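## Task

Take the foam block that sits on the low shelf and place it completely inside the middle tote (the front tote being the one closest to the bench's open edge). The totes and the cartons beneath the bench must stay unmoved and unrotated, the robot must not tip or finish leaning, and the block must stay in the tote without the robot supporting it.

## Robot and tools

Robot: a single-arm Hello Robot Stretch 4, about 1.6 m tall. It has an omni-wheel base (rim within 0.23 m of its origin), a lift on a mast, one arm that telescopes straight forward, a wrist with yaw, pitch and roll, and a two-finger gripper. Loose objects may occasionally get nudged by an outside push.

Frames: the base frame sits on the floor below the base centre, x ahead, y to the left, z up. hand_pose is reported in it (a point between the open fingertips; with all wrist joints at zero its axes line up with the base frame), though the printed value can be off. The odometry frame is the base frame as it was when the scene began; base_odometry counts wheel rotation only, so slip shows as travel, and heading runs -3.142 to 3.142, positive leftward.

execute_actions: argument "actions" is a list holding exactly one action, or empty to just read state and pictures. Optional "cameras": list from head_camera, head_left_camera, head_right_camera, wrist_camera, all; omitted, null or ["all"] gives every camera, [] gives none. An action may contain "base", "joints", or both, plus optional "pace" and "contact_limits"; alternatively it is just {"end_of_arm": "enable_torque"}, which re-powers wrist or gripper motors that shut off. All motions in one action start together.
- "base": exactly one relative command, measured from where the base last reported itself: translate_m (metres, forward positive, -2 to 2), strafe_m (metres, left positive, -2 to 2) or rotate_rad (radians, counter-clockwise seen from above positive, -3.2 to 3.2).
- "joints": absolute targets by name, one arm only: lift_m 0 to 1.2 m; arm_m 0 to 0.55 m extension; wrist_yaw_rad -1.134 to 4.276 (0 points ahead, positive swings left, 3.14 stowed backward, past 3.4 the arm may block it); wrist_pitch_rad -1.117 to 4.259 (0 level, 1.57 pointing down); wrist_roll_rad -1.117 to 4.259 (0 keeps fingers level, positive turns clockwise seen from behind); gripper_m -0.038 to 0.141 m fingertip gap (negative means fingers press together). Done tolerances: ±0.004 for lift, arm and gripper; ±0.02 yaw and roll; ±0.05 pitch. Targets past a range are clipped and reported; any other bad value or unknown key rejects the whole call with no motion.
- "pace": slow, default, fast, max. Base speed 0.1/0.3/0.4/0.6 m/s and turning 1/2/3/4 rad/s respectively, further capped when the lift is above 0.2 (down to 0.3 m/s and 1 rad/s at 1.2).
- "contact_limits": only {"arm_m": value}, 0 gentlest to 0.75 firmest, default 0.5.
One action lasts at most 15 s. Anything you omit may keep pushing toward an earlier target without the status saying so. If a call's result reports a stop, later motion calls in that same reply are skipped.

wait: {"seconds": 0 to 10}; commands nothing and returns state and images. zoom_image: {"camera": name, "region": [x0, y0, x1, y1]} in pixels of that camera's latest full image, top-left origin, no bigger than 504 by 504. finished_scene: {"scene": 1 or 2}; irreversible, reports success and loads the next task. Replying with no tool call ends everything.

Suggested order: at scene start unfold with lift_m 0.4 and wrist_yaw_rad 0 together; look around (turn the base to aim head_camera), locate the shelf item, approach, open the gripper wider than the item, close below its width, lift, drive to the bench, identify front/middle/back by distance from the open edge, lower the item fully into the right tote, release, retract, and confirm it rests inside before finishing.

Result fields: base_status and joint_status describe how each motion ended: done; off_target (stopped short, maybe still pushing); contact_stop_at_<key> (hit something, now slack: lift may sag, wheels may roll); limit_stop_at_<name>, including own_body (self-collision guard, lift and arm may go slack; likely with pitch below -0.2 and roll below -0.4 or above 4) and tilt (lean over 6 degrees, lift, arm and wheels go slack until it recovers); torque_fault (wrist or gripper motor gave out and stays limp until enable_torque); time_out. on_its_own lists what happened without your command; "held at" gives the held target, not the actual position. lidar_m: 12 ranges in metres, 30-degree sectors counter-clockwise starting straight ahead (4th left, 7th behind, 10th right); "-" means nothing seen or closer than 0.25 m; it spans about 0.15 m up to robot height and misses clear or thin things. wrist_depth_mm: 7x7 grid of median depths, 100 to 2000 mm, "-" for invalid. turned_by_wheels vs turned_by_imu differing by more than about 0.1 rad suggests a collision or slip. base_tilt in degrees (forward, right positive), with a fixed offset up to about 1.5. motor_effort in percent, peak in brackets; wheel positives turn the base right; an at-rest effort out of range means pushing or loaded.

Gripping: gripper_m and its status do not prove a hold; a firm squeeze at commanded values of 0 or more shows in gripper effort. Squeezing pulls the object toward the wrist slightly. If fingertips jam on a surface, raise the lift.

Cameras: head_camera looks ahead and down from the mast top; head_left_camera and head_right_camera are steeper fisheyes that also show the base and arm; wrist_camera looks along the fingers, tips near the image bottom. Calibration in the original listing is approximate per scene.

Avoid: dropping or slamming items, hard shoves, bumping totes or cartons, driving or turning with over 1 kg held and arm_m above 0.2 (tip risk, worse at fast or max), steady pushing with a high gripper, and leaving the robot tilted.

Each tool is called after ">>>" in YAML: its name, and indented under it one key for each argument.

## Session

>>> execute_actions:
  actions: []

Scene clock: 0.00 s.
base_odometry: x=+0.000 y=+0.000 heading=+0.000 (m, m, rad; odometry frame)
turned_by_wheels: +0.000 (rad since the last result)
turned_by_imu: +0.000 (rad since the last result)
base_tilt: forward=+0.3 right=-0.6 (deg)
lidar_m: 1.35 1.61 2.39 2.42 0.98 0.81 0.82 0.99 1.87 1.67 1.95 1.34
base_status: not commanded
joint_positions: lift_m=+0.232 arm_m=-0.002 wrist_yaw_rad=+3.097 wrist_pitch_rad=-0.005 wrist_roll_rad=+0.011 gripper_m=+0.057
joint_status: not commanded
motor_effort: lift_m=+17 arm_m=-1 wrist_yaw_rad=-1 wrist_pitch_rad=-6 wrist_roll_rad=-1 gripper_m=-2 wheel_0=+0 wheel_1=-1 wheel_2=+1 (%)
hand_pose: x=-0.1149 y=+0.1003 z=+0.4120 quat_wxyz=(+0.022, +0.003, +0.006, +1.000) (m; base frame)
wrist_depth_mm: - 143 1708 1008 917 866 820 / - 133 1025 976 931 878 820 / - 121 167 991 931 866 809 / - 135 208 991 931 878 820 / 141 1098 1060 991 931 866 831 / 1430 1182 1078 976 208 866 820 / 1042 1138 1008 1042 960 891 878
pictures: head_camera, head_left_camera, head_right_camera, wrist_camera
Images, in order (width x height): head_camera 420x560, head_left_camera 420x672, head_right_camera 420x672, wrist_camera 616x392.

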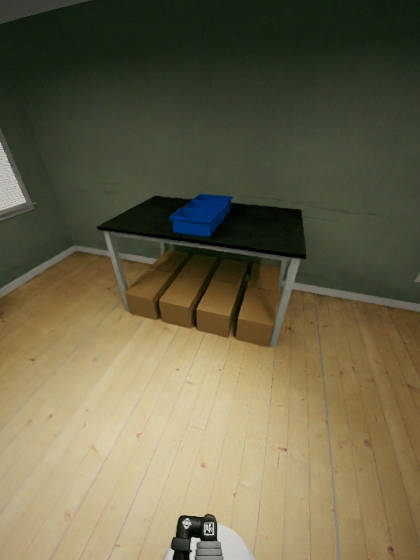

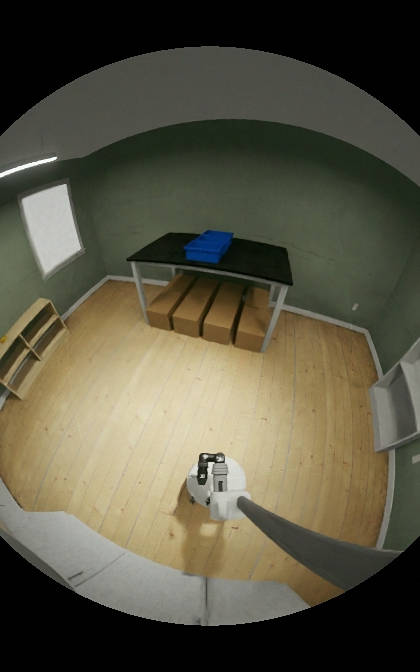

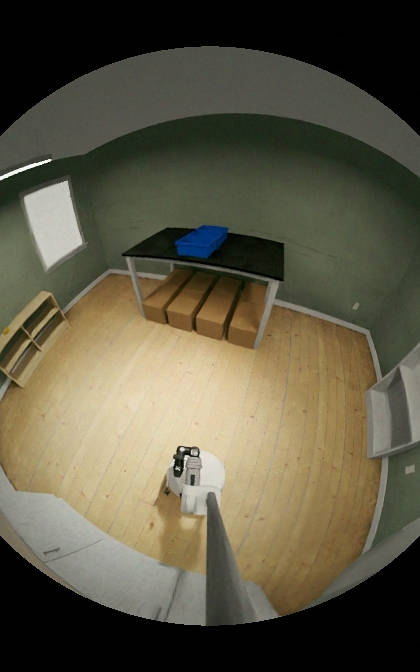

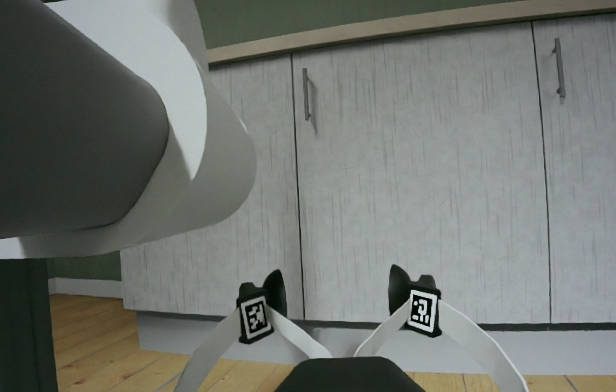

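>>> execute_actions:
  actions:
    - {"base": {"rotate_rad": 1.3}, "joints": {"lift_m": 0.4, "wrist_yaw_rad": 0}}
  cameras: ["head_camera", "head_left_camera"]

Scene clock: 5.40 s.
base_odometry: x=+0.000 y=+0.000 heading=+1.299 (m, m, rad; odometry frame)
turned_by_wheels: +1.299 (rad since the last result)
turned_by_imu: +1.312 (rad since the last result)
base_tilt: forward=+0.3 right=-0.6 (deg)
lidar_m: 2.43 1.17 0.85 0.82 0.87 1.95 1.67 1.68 2.34 1.30 1.41 2.52
base_status: done
joint_positions: lift_m=+0.400 arm_m=-0.002 wrist_yaw_rad=+0.000 wrist_pitch_rad=-0.005 wrist_roll_rad=+0.011 gripper_m=+0.057
joint_status: all done
motor_effort: lift_m=+23(23) arm_m=-1(1) wrist_yaw_rad=-2(7) wrist_pitch_rad=-6(5) wrist_roll_rad=-1(1) gripper_m=-3(3) wheel_0=-3(4) wheel_1=-4(8) wheel_2=-5(11) (%)
hand_pose: x=+0.4579 y=-0.0873 z=+0.5792 quat_wxyz=(+1.000, +0.006, -0.002, +0.000) (m; base frame)
wrist_depth_mm: - - - - - - - / - - - - - - - / - - - - - - - / - - - - - - - / - - - - - - - / 1921 - - 1921 208 1921 1863 / 1576 1537 1336 1430 1397 1255 1336
pictures: head_camera, head_left_camera
Images, in order (width x height): head_camera 420x560, head_left_camera 420x672.

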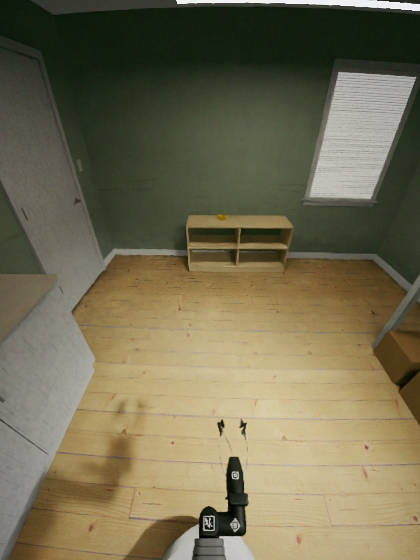

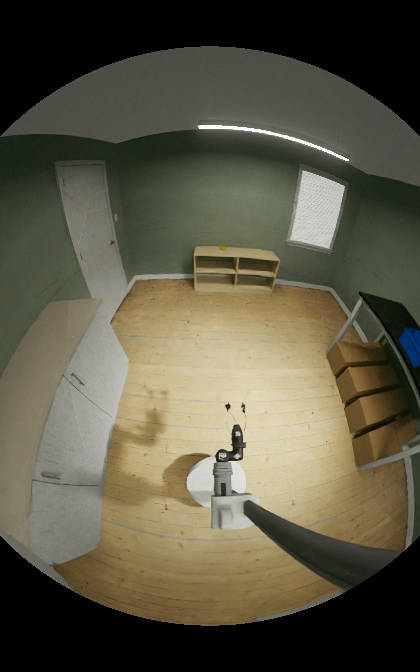

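>>> execute_actions:
  actions:
    - {"base": {"translate_m": 1.5}, "joints": {"lift_m": 0.6, "gripper_m": 0.12}}
  cameras: ["head_camera", "wrist_camera"]

Scene clock: 15.07 s.
base_odometry: x=+0.402 y=+1.445 heading=+1.299 (m, m, rad; odometry frame)
turned_by_wheels: +0.000 (rad since the last result)
turned_by_imu: -0.003 (rad since the last result)
base_tilt: forward=+0.4 right=-0.6 (deg)
lidar_m: 0.88 0.97 1.45 1.40 0.94 1.18 3.21 1.92 1.42 1.41 1.32 0.96
base_status: done
joint_positions: lift_m=+0.600 arm_m=-0.002 wrist_yaw_rad=+0.000 wrist_pitch_rad=-0.005 wrist_roll_rad=+0.011 gripper_m=+0.120
joint_status: all done
motor_effort: lift_m=+22(18) arm_m=-1(1) wrist_yaw_rad=-1(2) wrist_pitch_rad=-5(7) wrist_roll_rad=-1(1) gripper_m=-2(5) wheel_0=+2(7) wheel_1=+3(7) wheel_2=-2(14) (%)
hand_pose: x=+0.4579 y=-0.0874 z=+0.7793 quat_wxyz=(+1.000, +0.006, -0.002, +0.000) (m; base frame)
wrist_depth_mm: 1160 1138 1138 1138 1098 1078 1078 / 1182 1160 1118 1118 1098 1078 1078 / 1182 1160 1138 1098 1098 1098 1060 / 1160 1138 1138 1118 1098 1078 1060 / 1160 1138 1138 1138 1098 1078 1060 / 1160 1160 215 842 798 207 809 / 1160 1160 1042 1042 960 831 1025
pictures: head_camera, wrist_camera
camera_calibration (this result's frames):
wrist_camera: T_world_to_cam=[[0.0418103, -0.998272, -0.041292, -0.0625864], [0.0271332, 0.0424473, -0.99873, 0.831432], [0.998757, 0.0406368, 0.028861, -0.251603], [0, 0, 0, 1]] pos_world=[0.231347, -0.087546, 0.835054]
Images, in order (width x height): head_camera 420x560, wrist_camera 616x392.

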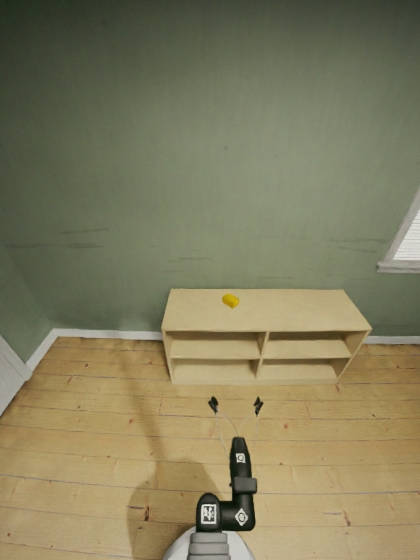

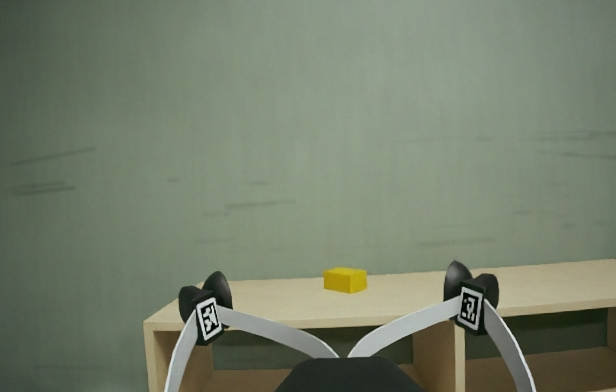

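>>> execute_actions:
  actions:
    - {"base": {"translate_m": 0.45}, "joints": {"lift_m": 0.95, "wrist_pitch_rad": 1.57, "arm_m": 0.3, "gripper_m": 0.14}}
  cameras: ["head_camera", "wrist_camera"]

Scene clock: 35.77 s.
base_odometry: x=+0.523 y=+1.878 heading=+1.300 (m, m, rad; odometry frame)
turned_by_wheels: +0.000 (rad since the last result)
turned_by_imu: +0.000 (rad since the last result)
base_tilt: forward=+0.3 right=-0.6 (deg)
lidar_m: 0.46 0.48 1.32 1.37 1.34 1.24 3.70 1.97 1.54 2.32 0.67 0.49
base_status: done
joint_positions: lift_m=+0.950 arm_m=+0.299 wrist_yaw_rad=+0.000 wrist_pitch_rad=+1.570 wrist_roll_rad=+0.011 gripper_m=+0.140
joint_status: all done
motor_effort: lift_m=+23(25) arm_m=+4(1) wrist_yaw_rad=-1(0) wrist_pitch_rad=+2(4) wrist_roll_rad=-1(1) gripper_m=+1(3) wheel_0=+2(4) wheel_1=+3(7) wheel_2=-3(12) (%)
hand_pose: x=+0.4706 y=-0.0874 z=+0.8393 quat_wxyz=(+0.708, +0.004, +0.707, -0.004) (m; base frame)
wrist_depth_mm: 469 466 459 452 445 442 439 / 469 462 459 452 449 442 436 / 469 466 459 452 445 439 436 / 469 462 459 455 449 445 439 / 1118 1078 1078 1078 1060 1025 1025 / 1098 1098 213 1060 1042 194 1042 / 1098 1098 1098 854 1060 1025 1025
pictures: head_camera, wrist_camera
camera_calibration (this result's frames):
wrist_camera: T_world_to_cam=[[-0.0413554, -0.998277, -0.041625, -0.0212358], [-0.998828, 0.042355, -0.0234257, 0.555168], [0.0251484, 0.0406074, -0.998859, 1.05472], [0, 0, 0, 1]] pos_world=[0.527115, -0.0875428, 1.06564]
Images, in order (width x height): head_camera 420x560, wrist_camera 616x392.

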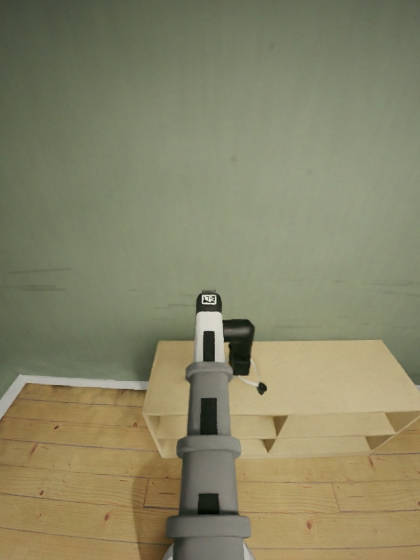

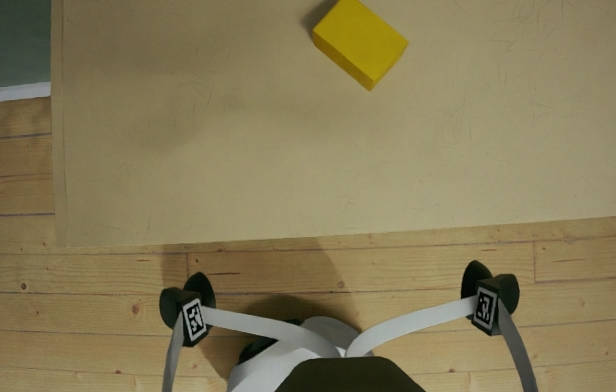

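>>> execute_actions:
  actions:
    - {"base": {"translate_m": 0.14}, "joints": {"arm_m": 0.4, "wrist_roll_rad": -0.8, "lift_m": 0.88}}
  cameras: []

>>> execute_actions:
  actions:
    - {"base": {"strafe_m": -0.048}}
  cameras: ["head_camera", "wrist_camera"]

Scene clock: 50.17 s.
base_odometry: x=+0.560 y=+2.013 heading=+1.300 (m, m, rad; odometry frame)
turned_by_wheels: +0.000 (rad since the last result)
turned_by_imu: +0.001 (rad since the last result)
base_tilt: forward=+0.3 right=-0.5 (deg)
lidar_m: 0.32 0.34 1.10 1.35 1.45 1.33 3.86 1.96 1.62 2.31 0.48 0.33
base_status: done
joint_positions: lift_m=+0.880 arm_m=+0.399 wrist_yaw_rad=+0.000 wrist_pitch_rad=+1.570 wrist_roll_rad=-0.800 gripper_m=+0.140
joint_status: all done
motor_effort: lift_m=+13(24) arm_m=+4(2) wrist_yaw_rad=-1(0) wrist_pitch_rad=+0(1) wrist_roll_rad=-2(7) gripper_m=+0(0) wheel_0=+1(9) wheel_1=+2(7) wheel_2=-2(12) (%)
hand_pose: x=+0.5705 y=-0.0874 z=+0.7701 quat_wxyz=(+0.652, -0.275, +0.651, +0.275) (m; base frame)
wrist_depth_mm: 1078 397 389 424 319 227 - / 399 394 389 384 392 273 217 / 399 392 387 382 377 351 264 / 402 394 387 384 377 373 329 / 399 392 389 384 377 373 413 / 1042 394 214 382 334 194 366 / 1042 788 384 379 375 370 366
pictures: none
No camera images: the call's "cameras" was empty. Leave "cameras" out to get every camera's image.

Scene clock: 51.27 s.
base_odometry: x=+0.607 y=+2.000 heading=+1.300 (m, m, rad; odometry frame)
turned_by_wheels: +0.000 (rad since the last result)
turned_by_imu: +0.000 (rad since the last result)
base_tilt: forward=+0.4 right=-0.6 (deg)
lidar_m: 0.32 0.33 1.09 1.39 1.50 1.40 3.89 1.87 1.57 2.27 0.47 0.34
base_status: done
joint_positions: lift_m=+0.880 arm_m=+0.399 wrist_yaw_rad=+0.000 wrist_pitch_rad=+1.570 wrist_roll_rad=-0.800 gripper_m=+0.140
joint_status: not commanded
motor_effort: lift_m=+13(13) arm_m=+4(4) wrist_yaw_rad=-1(1) wrist_pitch_rad=+0(0) wrist_roll_rad=-2(2) gripper_m=-2(1) wheel_0=+1(8) wheel_1=-2(11) wheel_2=+0(1) (%)
hand_pose: x=+0.5705 y=-0.0874 z=+0.7701 quat_wxyz=(+0.652, -0.275, +0.651, +0.275) (m; base frame)
wrist_depth_mm: 402 397 389 418 315 225 - / 399 397 389 384 387 271 216 / 399 394 387 382 379 347 262 / 399 394 387 382 377 375 325 / 399 394 389 338 375 373 407 / 1060 392 214 379 375 194 368 / 1042 798 387 382 375 373 368
pictures: head_camera, wrist_camera
camera_calibration (this result's frames):
wrist_camera: T_world_to_cam=[[0.695277, -0.71757, -0.0410299, -0.416126], [-0.718639, -0.695009, -0.0228071, 0.428557], [-0.0121505, 0.0453429, -0.998898, 1.00483], [0, 0, 0, 1]] pos_world=[0.60951, -0.0463111, 0.996423]
Images, in order (width x height): head_camera 420x560, wrist_camera 616x392.

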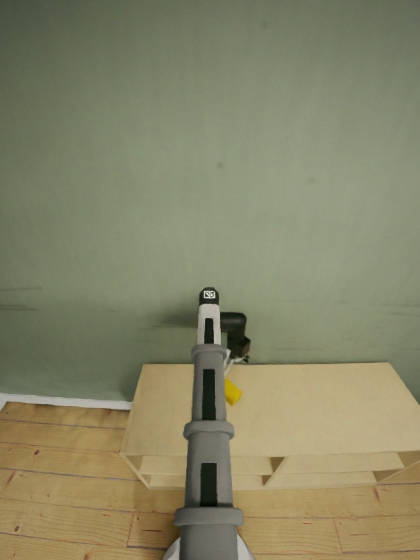

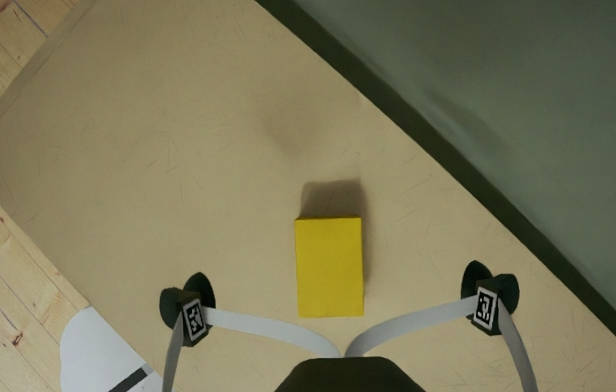

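>>> execute_actions:
  actions:
    - {"joints": {"lift_m": 0.765, "gripper_m": 0.1}}
  cameras: ["head_camera", "wrist_camera"]

Scene clock: 56.93 s.
base_odometry: x=+0.607 y=+2.000 heading=+1.300 (m, m, rad; odometry frame)
turned_by_wheels: +0.000 (rad since the last result)
turned_by_imu: +0.001 (rad since the last result)
base_tilt: forward=+0.3 right=-0.6 (deg)
lidar_m: 0.32 0.33 1.08 1.42 1.50 1.37 3.88 1.91 1.56 2.25 0.46 0.33
base_status: not commanded
joint_positions: lift_m=+0.765 arm_m=+0.399 wrist_yaw_rad=+0.000 wrist_pitch_rad=+1.570 wrist_roll_rad=-0.800 gripper_m=+0.100
joint_status: all done
motor_effort: lift_m=+13(16) arm_m=+4(4) wrist_yaw_rad=-1(2) wrist_pitch_rad=-1(0) wrist_roll_rad=-2(2) gripper_m=+0(4) wheel_0=+1(1) wheel_1=-2(2) wheel_2=+0(1) (%)
hand_pose: x=+0.5705 y=-0.0874 z=+0.6552 quat_wxyz=(+0.652, -0.275, +0.651, +0.275) (m; base frame)
wrist_depth_mm: 279 276 272 270 306 224 - / 281 276 272 267 265 271 216 / 279 274 272 267 264 279 260 / 279 276 271 267 264 260 312 / 278 274 272 222 262 260 257 / 279 274 214 221 220 258 257 / 279 274 270 221 262 259 256
pictures: head_camera, wrist_camera
camera_calibration (this result's frames):
wrist_camera: T_world_to_cam=[[0.695277, -0.71757, -0.0410301, -0.420848], [-0.718639, -0.695009, -0.0228069, 0.425938], [-0.0121507, 0.0453429, -0.998898, 0.889978], [0, 0, 0, 1]] pos_world=[0.609515, -0.0463111, 0.881444]
Images, in order (width x height): head_camera 420x560, wrist_camera 616x392.

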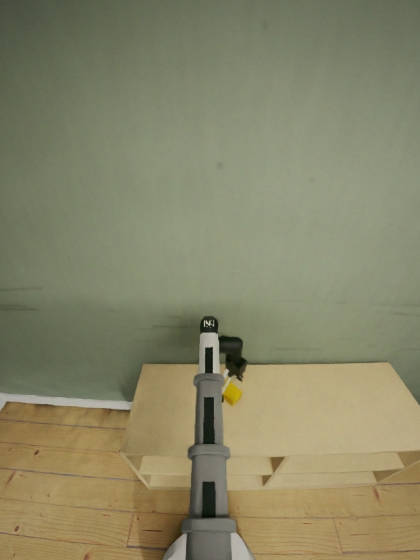

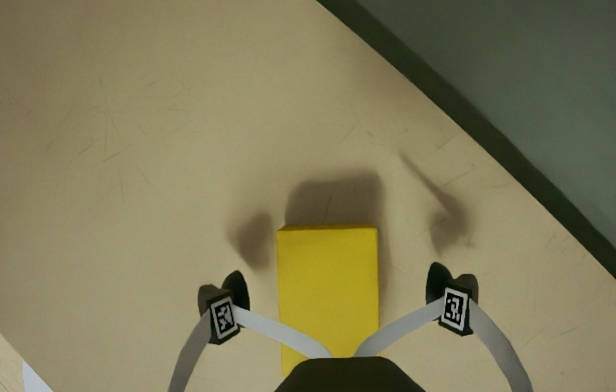

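>>> execute_actions:
  actions:
    - {"joints": {"lift_m": 0.748}}
  cameras: []

>>> execute_actions:
  actions:
    - {"joints": {"gripper_m": 0.03}}
  cameras: ["wrist_camera"]

Scene clock: 68.07 s.
base_odometry: x=+0.607 y=+2.000 heading=+1.300 (m, m, rad; odometry frame)
turned_by_wheels: +0.000 (rad since the last result)
turned_by_imu: +0.001 (rad since the last result)
base_tilt: forward=+0.3 right=-0.6 (deg)
lidar_m: 0.30 0.32 1.08 1.41 1.50 1.38 3.88 1.90 1.57 2.26 0.47 0.34
base_status: not commanded
joint_positions: lift_m=+0.748 arm_m=+0.399 wrist_yaw_rad=+0.000 wrist_pitch_rad=+1.570 wrist_roll_rad=-0.800 gripper_m=+0.100
joint_status: all done
motor_effort: lift_m=+13(13) arm_m=+4(4) wrist_yaw_rad=-1(1) wrist_pitch_rad=+0(0) wrist_roll_rad=-2(2) gripper_m=-3(3) wheel_0=+1(1) wheel_1=-2(2) wheel_2=+0(0) (%)
hand_pose: x=+0.5705 y=-0.0874 z=+0.6382 quat_wxyz=(+0.652, -0.275, +0.651, +0.275) (m; base frame)
wrist_depth_mm: 263 257 255 251 290 224 - / 263 258 254 252 248 268 216 / 262 258 254 250 247 246 260 / 262 258 254 251 248 244 294 / 260 258 254 205 246 243 240 / 260 257 215 204 204 241 240 / 260 257 252 204 245 242 239
pictures: none
No camera images: the call's "cameras" was empty. Leave "cameras" out to get every camera's image.

Scene clock: 69.60 s.
base_odometry: x=+0.607 y=+2.000 heading=+1.300 (m, m, rad; odometry frame)
turned_by_wheels: +0.000 (rad since the last result)
turned_by_imu: +0.000 (rad since the last result)
base_tilt: forward=+0.4 right=-0.6 (deg)
lidar_m: 0.29 0.35 1.08 1.41 1.51 1.40 3.87 1.91 1.55 2.27 0.50 0.32
base_status: not commanded
joint_positions: lift_m=+0.748 arm_m=+0.399 wrist_yaw_rad=+0.000 wrist_pitch_rad=+1.570 wrist_roll_rad=-0.800 gripper_m=+0.030
joint_status: all done
motor_effort: lift_m=+13(13) arm_m=+4(4) wrist_yaw_rad=-2(2) wrist_pitch_rad=+0(0) wrist_roll_rad=-2(2) gripper_m=-14(14) wheel_0=+1(1) wheel_1=-2(2) wheel_2=+0(0) (%)
hand_pose: x=+0.5705 y=-0.0874 z=+0.6382 quat_wxyz=(+0.652, -0.275, +0.651, +0.275) (m; base frame)
wrist_depth_mm: 262 258 254 251 291 224 - / 262 257 254 250 248 268 215 / 260 257 254 251 247 245 260 / 262 257 254 250 247 243 294 / 260 257 254 195 245 243 241 / 260 257 253 195 193 242 240 / 262 257 252 195 219 242 240
pictures: wrist_camera
camera_calibration (this result's frames):
wrist_camera: T_world_to_cam=[[0.695277, -0.717569, -0.0410301, -0.421547], [-0.718639, -0.69501, -0.0228069, 0.425551], [-0.0121507, 0.0453429, -0.998898, 0.872994], [0, 0, 0, 1]] pos_world=[0.609517, -0.0463111, 0.864441]
Images, in order (width x height): wrist_camera 616x392.

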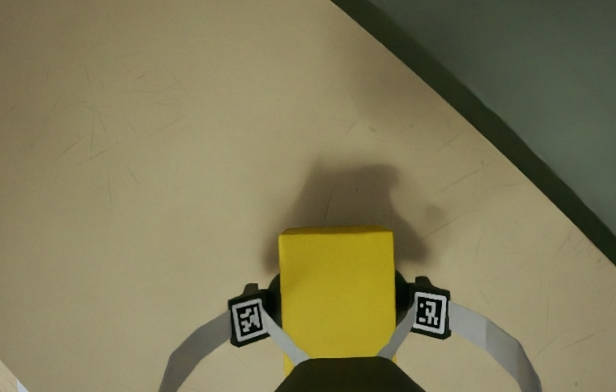

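>>> execute_actions:
  actions:
    - {"joints": {"lift_m": 0.82}}
  cameras: []

>>> execute_actions:
  actions:
    - {"base": {"translate_m": -1.47}, "joints": {"arm_m": 0.0, "wrist_roll_rad": 0.0}}
  cameras: ["wrist_camera"]

>>> execute_actions:
  actions:
    - {"base": {"rotate_rad": -1.571}, "joints": {"lift_m": 1.2}}
  cameras: ["head_camera"]

Scene clock: 86.23 s.
base_odometry: x=+0.607 y=+2.000 heading=+1.300 (m, m, rad; odometry frame)
turned_by_wheels: +0.000 (rad since the last result)
turned_by_imu: +0.001 (rad since the last result)
base_tilt: forward=+0.3 right=-0.6 (deg)
lidar_m: 0.29 0.32 1.10 1.40 1.51 1.38 3.81 1.91 1.56 2.25 0.49 0.34
base_status: not commanded
joint_positions: lift_m=+0.820 arm_m=+0.399 wrist_yaw_rad=+0.000 wrist_pitch_rad=+1.570 wrist_roll_rad=-0.800 gripper_m=+0.030
joint_status: all done
motor_effort: lift_m=+24(28) arm_m=+4(4) wrist_yaw_rad=-1(1) wrist_pitch_rad=+0(0) wrist_roll_rad=-2(2) gripper_m=-12(15) wheel_0=+1(1) wheel_1=-2(2) wheel_2=+0(0) (%)
hand_pose: x=+0.5705 y=-0.0874 z=+0.7093 quat_wxyz=(+0.652, -0.275, +0.651, +0.275) (m; base frame)
wrist_depth_mm: 336 332 327 325 317 225 - / 336 332 327 324 359 271 215 / 336 330 325 322 319 330 262 / 336 330 327 320 317 314 325 / 336 330 327 195 315 314 310 / 336 332 325 195 193 312 307 / 759 330 324 194 254 312 309
pictures: none
No camera images: the call's "cameras" was empty. Leave "cameras" out to get every camera's image.

Scene clock: 92.60 s.
base_odometry: x=+0.213 y=+0.584 heading=+1.300 (m, m, rad; odometry frame)
turned_by_wheels: +0.000 (rad since the last result)
turned_by_imu: +0.005 (rad since the last result)
base_tilt: forward=+0.3 right=-0.6 (deg)
lidar_m: 1.79 2.03 0.91 0.86 0.90 1.28 2.27 2.36 1.34 1.30 1.37 1.88
base_status: done
joint_positions: lift_m=+0.820 arm_m=+0.001 wrist_yaw_rad=+0.000 wrist_pitch_rad=+1.570 wrist_roll_rad=+0.000 gripper_m=+0.030
joint_status: all done
motor_effort: lift_m=+23(24) arm_m=-4(8) wrist_yaw_rad=-1(3) wrist_pitch_rad=+0(0) wrist_roll_rad=+0(2) gripper_m=-20(13) wheel_0=-3(7) wheel_1=-1(7) wheel_2=+2(13) (%)
hand_pose: x=+0.1717 y=-0.0874 z=+0.7093 quat_wxyz=(+0.707, +0.000, +0.707, +0.000) (m; base frame)
wrist_depth_mm: 991 960 946 931 917 904 904 / 976 960 946 946 917 904 904 / 960 960 960 931 931 917 904 / 976 960 946 946 931 917 891 / 960 976 741 195 917 917 904 / 976 960 723 195 193 904 904 / 976 960 723 195 554 904 904
pictures: wrist_camera
camera_calibration (this result's frames):
wrist_camera: T_world_to_cam=[[-0.0299969, -0.998684, -0.041593, -0.0410145], [-0.99926, 0.0309645, -0.0228172, 0.252296], [0.024075, 0.0408778, -0.998874, 0.932591], [0, 0, 0, 1]] pos_world=[0.228427, -0.086895, 0.935591]
Images, in order (width x height): wrist_camera 616x392.

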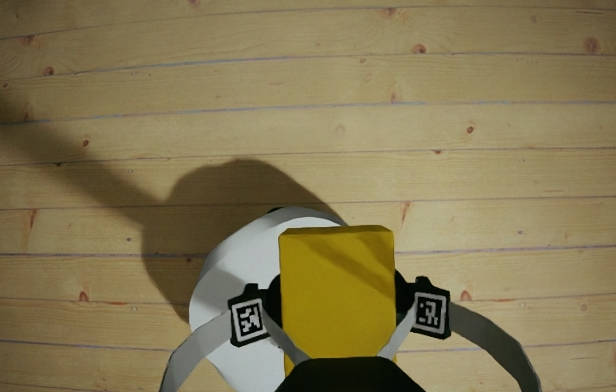

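Scene clock: 95.17 s.
base_odometry: x=+0.213 y=+0.584 heading=-0.271 (m, m, rad; odometry frame)
turned_by_wheels: -1.570 (rad since the last result)
turned_by_imu: -1.584 (rad since the last result)
base_tilt: forward=+0.4 right=-0.6 (deg)
lidar_m: 1.31 1.37 1.87 1.80 2.07 0.88 0.86 0.90 1.26 2.28 2.38 1.35
base_status: done
joint_positions: lift_m=+1.200 arm_m=+0.001 wrist_yaw_rad=+0.000 wrist_pitch_rad=+1.570 wrist_roll_rad=+0.000 gripper_m=+0.030
joint_status: all done
motor_effort: lift_m=+24(21) arm_m=-4(4) wrist_yaw_rad=-1(0) wrist_pitch_rad=+0(0) wrist_roll_rad=+0(0) gripper_m=-14(13) wheel_0=+2(6) wheel_1=+4(10) wheel_2=+3(12) (%)
hand_pose: x=+0.1718 y=-0.0874 z=+1.0893 quat_wxyz=(+0.707, +0.000, +0.707, +0.000) (m; base frame)
wrist_depth_mm: 1397 1366 1366 1308 1308 1281 1281 / 1366 1366 1336 1336 1308 1281 1308 / 1366 1366 1336 1336 1308 1308 1281 / 1366 1366 1366 1308 1281 1281 1255 / 1366 1366 1336 195 1308 1308 1281 / 1366 1366 1366 195 194 1281 1281 / 1397 1336 1336 195 741 1308 1255
pictures: head_camera
Images, in order (width x height): head_camera 420x560.

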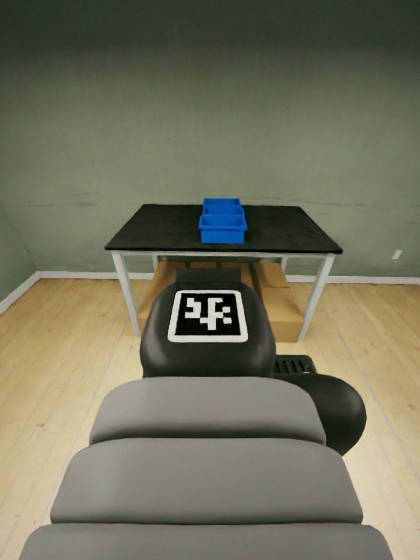

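>>> execute_actions:
  actions:
    - {"base": {"translate_m": 0.97}}
  cameras: ["head_camera", "head_left_camera", "wrist_camera"]

Scene clock: 102.53 s.
base_odometry: x=+1.147 y=+0.325 heading=-0.271 (m, m, rad; odometry frame)
turned_by_wheels: +0.000 (rad since the last result)
turned_by_imu: -0.002 (rad since the last result)
base_tilt: forward=+0.3 right=-0.6 (deg)
lidar_m: 0.34 0.35 0.53 1.82 1.89 2.56 1.85 1.93 2.34 2.24 0.48 0.36
base_status: done
joint_positions: lift_m=+1.200 arm_m=+0.001 wrist_yaw_rad=+0.000 wrist_pitch_rad=+1.570 wrist_roll_rad=+0.000 gripper_m=+0.030
joint_status: not commanded
motor_effort: lift_m=+23(23) arm_m=-4(4) wrist_yaw_rad=-1(1) wrist_pitch_rad=+0(1) wrist_roll_rad=+0(1) gripper_m=-9(14) wheel_0=+0(6) wheel_1=+3(7) wheel_2=-3(12) (%)
hand_pose: x=+0.1718 y=-0.0874 z=+1.0893 quat_wxyz=(+0.707, +0.000, +0.707, +0.000) (m; base frame)
wrist_depth_mm: 415 410 404 399 394 392 387 / 415 410 407 402 413 410 1008 / 1366 1078 1078 1042 1042 1060 1025 / 1366 1366 1366 1308 1308 1281 1255 / 1366 1366 1336 196 1281 1308 1281 / 1397 1366 1336 194 193 1281 1281 / 1397 1366 1308 195 750 1281 1281
pictures: head_camera, head_left_camera, wrist_camera
camera_calibration (this result's frames):
wrist_camera: T_world_to_cam=[[-0.0298198, -0.998689, -0.0415978, -0.0252328], [-0.999262, 0.0307939, -0.0229762, 0.261179], [0.024227, 0.0408819, -0.99887, 1.31214], [0, 0, 0, 1]] pos_world=[0.228444, -0.0868853, 1.31561]
Images, in order (width x height): head_camera 420x560, head_left_camera 420x672, wrist_camera 616x392.

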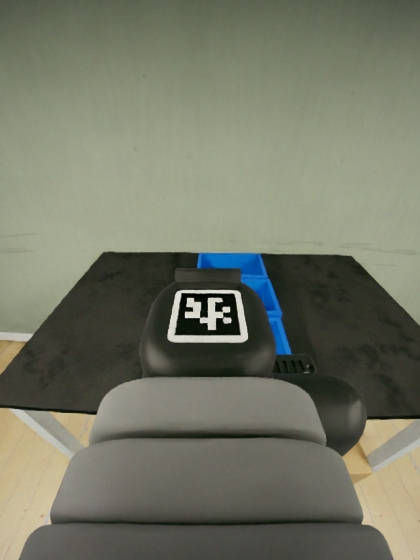

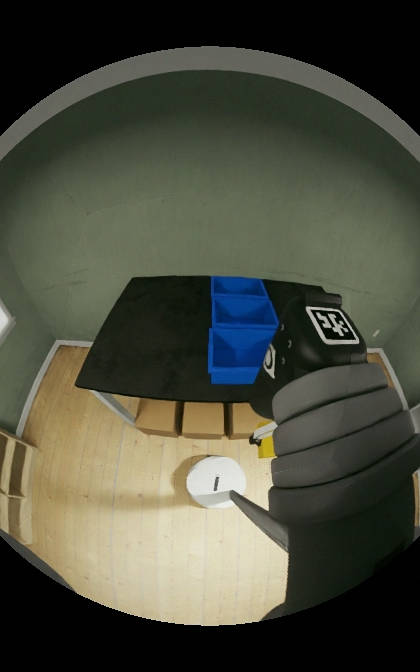

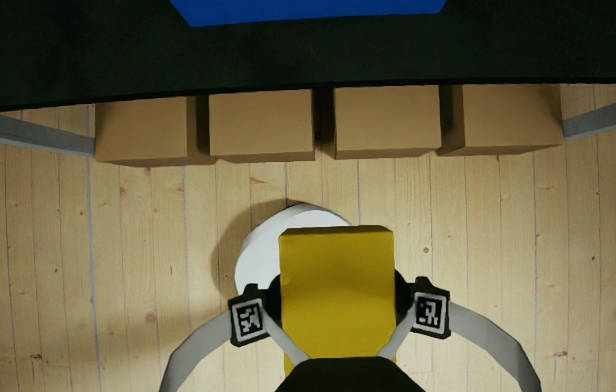

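>>> execute_actions:
  actions:
    - {"joints": {"wrist_pitch_rad": 0.8}}
  cameras: ["wrist_camera"]

Scene clock: 114.90 s.
base_odometry: x=+1.147 y=+0.325 heading=-0.271 (m, m, rad; odometry frame)
turned_by_wheels: +0.000 (rad since the last result)
turned_by_imu: +0.001 (rad since the last result)
base_tilt: forward=+0.3 right=-0.6 (deg)
lidar_m: 0.33 0.36 0.52 1.79 1.88 2.57 1.84 1.96 2.35 2.25 0.50 0.35
base_status: not commanded
joint_positions: lift_m=+1.200 arm_m=+0.001 wrist_yaw_rad=+0.000 wrist_pitch_rad=+0.802 wrist_roll_rad=+0.000 gripper_m=+0.030
joint_status: all done
motor_effort: lift_m=+23(23) arm_m=-3(4) wrist_yaw_rad=-1(1) wrist_pitch_rad=-8(8) wrist_roll_rad=+0(0) gripper_m=-12(13) wheel_0=+0(1) wheel_1=+3(3) wheel_2=-3(3) (%)
hand_pose: x=+0.3721 y=-0.0874 z=+1.1704 quat_wxyz=(+0.921, +0.000, +0.391, +0.000) (m; base frame)
wrist_depth_mm: 1008 1008 1008 976 991 976 960 / 1078 976 891 668 798 866 854 / 820 788 723 691 654 707 699 / 683 668 512 500 500 615 597 / 585 574 535 195 452 525 525 / 512 504 359 195 193 404 466 / 462 459 430 195 298 415 424
pictures: wrist_camera
camera_calibration (this result's frames):
wrist_camera: T_world_to_cam=[[0.00739804, -0.998689, -0.0506565, -0.0191374], [-0.703069, 0.0308281, -0.710453, 1.15756], [0.711083, 0.0408709, -0.701919, 0.78516], [0, 0, 0, 1]] pos_world=[0.255672, -0.0868879, 1.37254]
Images, in order (width x height): wrist_camera 616x392.

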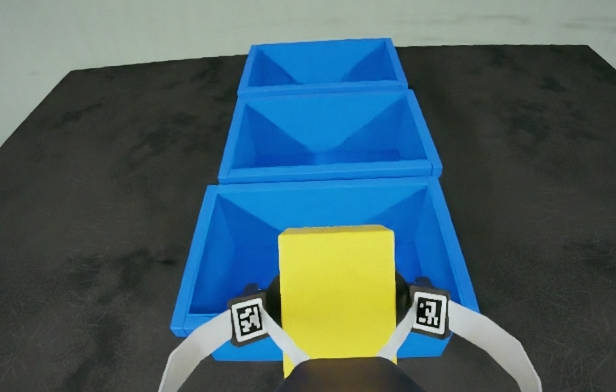

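>>> execute_actions:
  actions:
    - {"base": {"translate_m": 0.07}, "joints": {"arm_m": 0.3}, "pace": "slow"}
  cameras: ["wrist_camera"]

>>> execute_actions:
  actions:
    - {"joints": {"arm_m": 0.4, "wrist_pitch_rad": 1.2}}
  cameras: []

>>> execute_actions:
  actions:
    - {"joints": {"arm_m": 0.5, "wrist_pitch_rad": 1.57}}
  cameras: ["wrist_camera", "head_left_camera"]

Scene clock: 136.50 s.
base_odometry: x=+1.215 y=+0.306 heading=-0.270 (m, m, rad; odometry frame)
turned_by_wheels: +0.000 (rad since the last result)
turned_by_imu: +0.002 (rad since the last result)
base_tilt: forward=+0.3 right=-0.6 (deg)
lidar_m: 0.25 0.27 0.38 1.80 1.86 2.64 1.93 2.01 2.36 2.25 0.37 0.27
base_status: done
joint_positions: lift_m=+1.200 arm_m=+0.299 wrist_yaw_rad=+0.000 wrist_pitch_rad=+0.802 wrist_roll_rad=+0.000 gripper_m=+0.030
joint_status: all done
motor_effort: lift_m=+23(23) arm_m=+4(3) wrist_yaw_rad=+0(1) wrist_pitch_rad=-7(8) wrist_roll_rad=+0(0) gripper_m=-14(13) wheel_0=+2(5) wheel_1=+4(6) wheel_2=-4(10) (%)
hand_pose: x=+0.6707 y=-0.0874 z=+1.1704 quat_wxyz=(+0.921, +0.000, +0.390, +0.000) (m; base frame)
wrist_depth_mm: 647 647 654 647 647 634 640 / 715 723 723 715 715 715 699 / 778 778 759 741 732 707 691 / 676 661 585 580 564 603 597 / 591 574 504 195 389 512 521 / 508 504 366 195 193 364 466 / 462 455 384 195 306 342 421
pictures: wrist_camera
camera_calibration (this result's frames):
wrist_camera: T_world_to_cam=[[0.00741427, -0.998689, -0.0506545, -0.0213569], [-0.702882, 0.0308261, -0.710638, 1.36767], [0.711268, 0.040873, -0.701732, 0.572476], [0, 0, 0, 1]] pos_world=[0.554287, -0.0868877, 1.37256]
Images, in order (width x height): wrist_camera 616x392.

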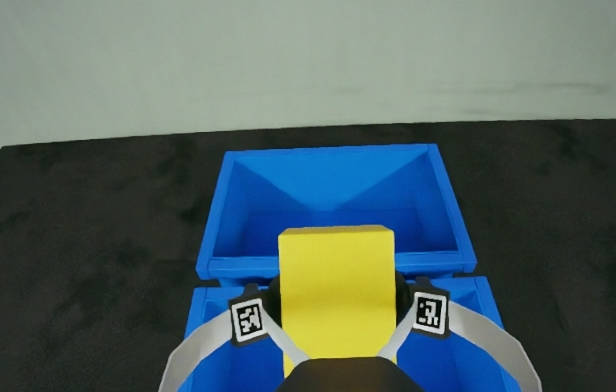

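Scene clock: 137.80 s.
base_odometry: x=+1.215 y=+0.306 heading=-0.270 (m, m, rad; odometry frame)
turned_by_wheels: +0.000 (rad since the last result)
turned_by_imu: +0.000 (rad since the last result)
base_tilt: forward=+0.3 right=-0.6 (deg)
lidar_m: 0.25 0.29 0.42 1.81 1.89 2.62 1.93 1.98 2.34 2.26 0.37 0.27
base_status: not commanded
joint_positions: lift_m=+1.200 arm_m=+0.399 wrist_yaw_rad=+0.000 wrist_pitch_rad=+1.201 wrist_roll_rad=+0.000 gripper_m=+0.030
joint_status: all done
motor_effort: lift_m=+23(23) arm_m=+4(1) wrist_yaw_rad=-2(0) wrist_pitch_rad=-2(3) wrist_roll_rad=+0(0) gripper_m=-12(12) wheel_0=+3(3) wheel_1=+4(4) wheel_2=-4(4) (%)
hand_pose: x=+0.6746 y=-0.0874 z=+1.1089 quat_wxyz=(+0.825, +0.000, +0.565, +0.000) (m; base frame)
wrist_depth_mm: 585 569 418 413 404 517 525 / 549 535 455 488 484 484 492 / 508 500 452 477 469 394 459 / 477 466 338 330 327 332 433 / 449 442 359 195 342 343 410 / 424 413 301 195 193 297 384 / 402 394 353 195 282 332 366
pictures: none
No camera images: the call's "cameras" was empty. Leave "cameras" out to get every camera's image.

Scene clock: 139.07 s.
base_odometry: x=+1.215 y=+0.306 heading=-0.270 (m, m, rad; odometry frame)
turned_by_wheels: +0.000 (rad since the last result)
turned_by_imu: +0.000 (rad since the last result)
base_tilt: forward=+0.3 right=-0.6 (deg)
lidar_m: 0.25 0.28 0.41 1.80 1.90 2.61 1.90 2.01 2.33 2.25 0.39 0.26
base_status: not commanded
joint_positions: lift_m=+1.200 arm_m=+0.499 wrist_yaw_rad=+0.000 wrist_pitch_rad=+1.570 wrist_roll_rad=+0.000 gripper_m=+0.030
joint_status: all done
motor_effort: lift_m=+23(23) arm_m=+4(4) wrist_yaw_rad=-1(0) wrist_pitch_rad=+0(2) wrist_roll_rad=+0(0) gripper_m=-14(12) wheel_0=+2(3) wheel_1=+4(4) wheel_2=-4(4) (%)
hand_pose: x=+0.6705 y=-0.0874 z=+1.0893 quat_wxyz=(+0.708, +0.000, +0.707, +0.000) (m; base frame)
wrist_depth_mm: 415 407 402 394 392 314 387 / 415 410 397 394 392 322 384 / 413 410 296 278 274 273 384 / 413 407 340 394 389 320 384 / 410 407 399 195 387 351 384 / 413 407 297 195 193 298 325 / 413 407 327 195 251 301 267
pictures: head_left_camera, wrist_camera
camera_calibration (this result's frames):
wrist_camera: T_world_to_cam=[[-0.029764, -0.998691, -0.0416094, -0.0103851], [-0.999254, 0.0307544, -0.023367, 0.759972], [0.0246161, 0.0408829, -0.998861, 1.29979], [0, 0, 0, 1]] pos_world=[0.7271, -0.0868831, 1.31563]
Images, in order (width x height): head_left_camera 420x672, wrist_camera 616x392.

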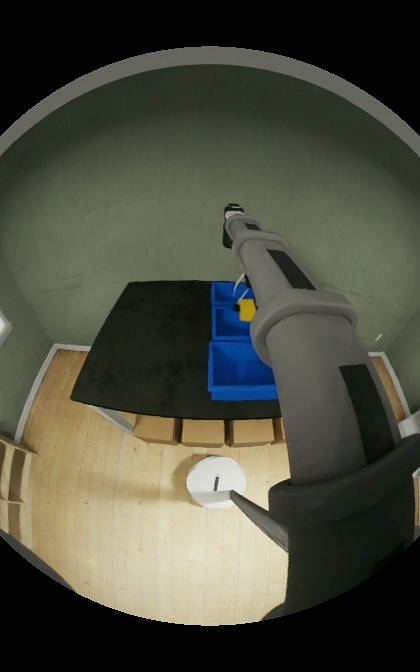

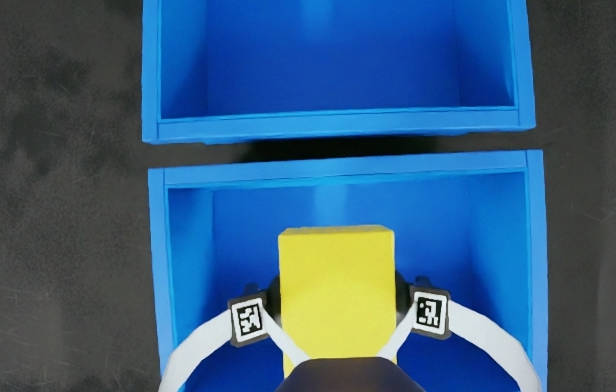

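>>> execute_actions:
  actions:
    - {"joints": {"arm_m": 0.485, "lift_m": 1.065}}
  cameras: ["wrist_camera"]

Scene clock: 144.93 s.
base_odometry: x=+1.215 y=+0.306 heading=-0.270 (m, m, rad; odometry frame)
turned_by_wheels: +0.000 (rad since the last result)
turned_by_imu: +0.001 (rad since the last result)
base_tilt: forward=+0.4 right=-0.6 (deg)
lidar_m: 0.25 0.29 0.43 1.80 1.87 2.61 1.92 1.99 2.34 2.22 0.38 0.26
base_status: not commanded
joint_positions: lift_m=+1.065 arm_m=+0.486 wrist_yaw_rad=+0.000 wrist_pitch_rad=+1.570 wrist_roll_rad=+0.000 gripper_m=+0.030
joint_status: all done
motor_effort: lift_m=+14(24) arm_m=-4(3) wrist_yaw_rad=-1(1) wrist_pitch_rad=+0(2) wrist_roll_rad=+0(0) gripper_m=-13(15) wheel_0=+2(2) wheel_1=+4(4) wheel_2=-4(3) (%)
hand_pose: x=+0.6568 y=-0.0874 z=+0.9551 quat_wxyz=(+0.707, +0.000, +0.707, +0.000) (m; base frame)
wrist_depth_mm: 148 146 145 143 142 141 - / 272 209 213 204 206 139 204 / 148 147 156 168 180 191 200 / 160 229 263 259 257 254 240 / 158 225 263 195 255 253 242 / 156 220 263 195 193 252 243 / 153 208 262 195 224 253 241
pictures: wrist_camera
camera_calibration (this result's frames):
wrist_camera: T_world_to_cam=[[-0.0298619, -0.998688, -0.0416014, -0.0163188], [-0.999257, 0.0308412, -0.0230991, 0.742903], [0.0243518, 0.0408808, -0.998867, 1.16629], [0, 0, 0, 1]] pos_world=[0.713463, -0.086888, 1.18145]
Images, in order (width x height): wrist_camera 616x392.

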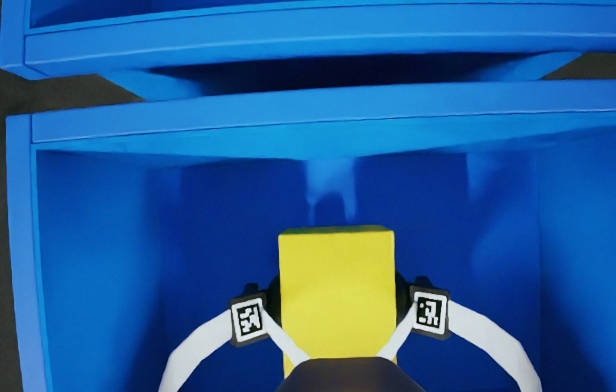

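>>> execute_actions:
  actions:
    - {"joints": {"gripper_m": 0.1}}
  cameras: []

>>> execute_actions:
  actions:
    - {"joints": {"lift_m": 1.2}}
  cameras: ["wrist_camera", "head_left_camera"]

Scene clock: 148.63 s.
base_odometry: x=+1.215 y=+0.306 heading=-0.270 (m, m, rad; odometry frame)
turned_by_wheels: +0.000 (rad since the last result)
turned_by_imu: +0.001 (rad since the last result)
base_tilt: forward=+0.4 right=-0.6 (deg)
lidar_m: 0.25 0.29 0.42 1.82 1.90 2.63 1.91 2.01 2.33 2.25 0.39 0.28
base_status: not commanded
joint_positions: lift_m=+1.065 arm_m=+0.486 wrist_yaw_rad=+0.000 wrist_pitch_rad=+1.570 wrist_roll_rad=+0.000 gripper_m=+0.100
joint_status: all done
motor_effort: lift_m=+13(13) arm_m=-4(4) wrist_yaw_rad=-1(1) wrist_pitch_rad=+1(1) wrist_roll_rad=+0(0) gripper_m=-1(15) wheel_0=+3(2) wheel_1=+4(4) wheel_2=-4(4) (%)
hand_pose: x=+0.6568 y=-0.0874 z=+0.9551 quat_wxyz=(+0.707, +0.000, +0.707, +0.000) (m; base frame)
wrist_depth_mm: 148 146 145 143 142 141 - / 272 209 212 204 206 140 204 / 148 147 156 168 180 191 200 / 160 229 263 259 256 254 240 / 158 225 263 215 256 254 242 / 156 220 215 214 212 252 243 / 153 215 262 214 255 252 243
pictures: none
No camera images: the call's "cameras" was empty. Leave "cameras" out to get every camera's image.

Scene clock: 150.27 s.
base_odometry: x=+1.215 y=+0.306 heading=-0.270 (m, m, rad; odometry frame)
turned_by_wheels: +0.000 (rad since the last result)
turned_by_imu: +0.000 (rad since the last result)
base_tilt: forward=+0.3 right=-0.6 (deg)
lidar_m: 0.25 0.30 0.41 1.80 1.87 2.63 1.93 2.02 2.35 2.24 0.36 0.27
base_status: not commanded
joint_positions: lift_m=+1.200 arm_m=+0.486 wrist_yaw_rad=+0.000 wrist_pitch_rad=+1.570 wrist_roll_rad=+0.000 gripper_m=+0.100
joint_status: all done
motor_effort: lift_m=+23(25) arm_m=-4(4) wrist_yaw_rad=-1(1) wrist_pitch_rad=-1(0) wrist_roll_rad=+0(0) gripper_m=-1(3) wheel_0=+3(3) wheel_1=+4(4) wheel_2=-4(4) (%)
hand_pose: x=+0.6568 y=-0.0874 z=+1.0893 quat_wxyz=(+0.707, +0.000, +0.707, +0.000) (m; base frame)
wrist_depth_mm: 413 410 397 394 389 314 384 / 413 410 399 392 389 272 384 / 415 410 281 286 307 334 384 / 413 407 379 394 392 347 382 / 413 410 397 351 392 347 384 / 413 410 215 394 389 278 325 / 413 407 300 319 303 277 325
pictures: head_left_camera, wrist_camera
camera_calibration (this result's frames):
wrist_camera: T_world_to_cam=[[-0.0298618, -0.998688, -0.0416014, -0.0107381], [-0.999257, 0.030841, -0.023099, 0.745999], [0.0243517, 0.0408808, -0.998867, 1.30029], [0, 0, 0, 1]] pos_world=[0.71346, -0.086888, 1.3156]
Images, in order (width x height): head_left_camera 420x672, wrist_camera 616x392.

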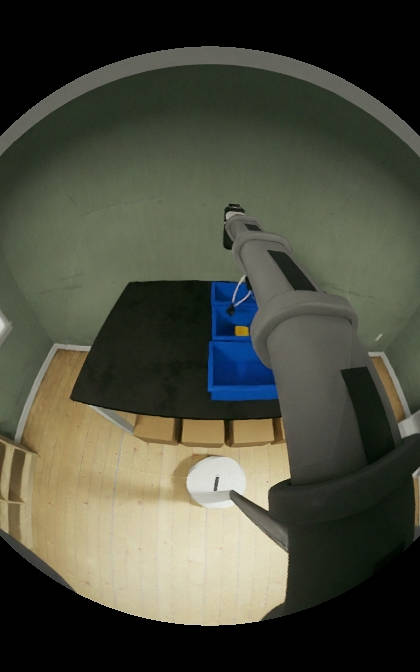

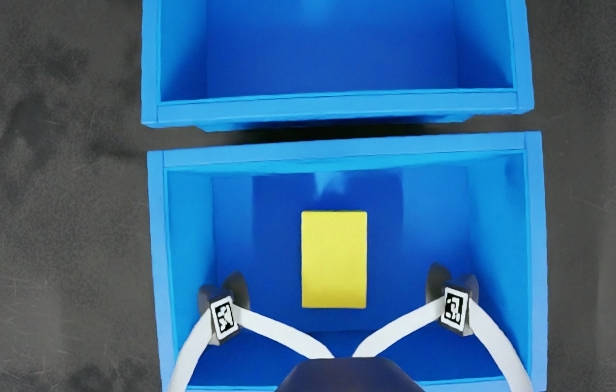

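The block is in the middle tote.

>>> finished_scene:
  scene: 1

The scene is finished: the task was done.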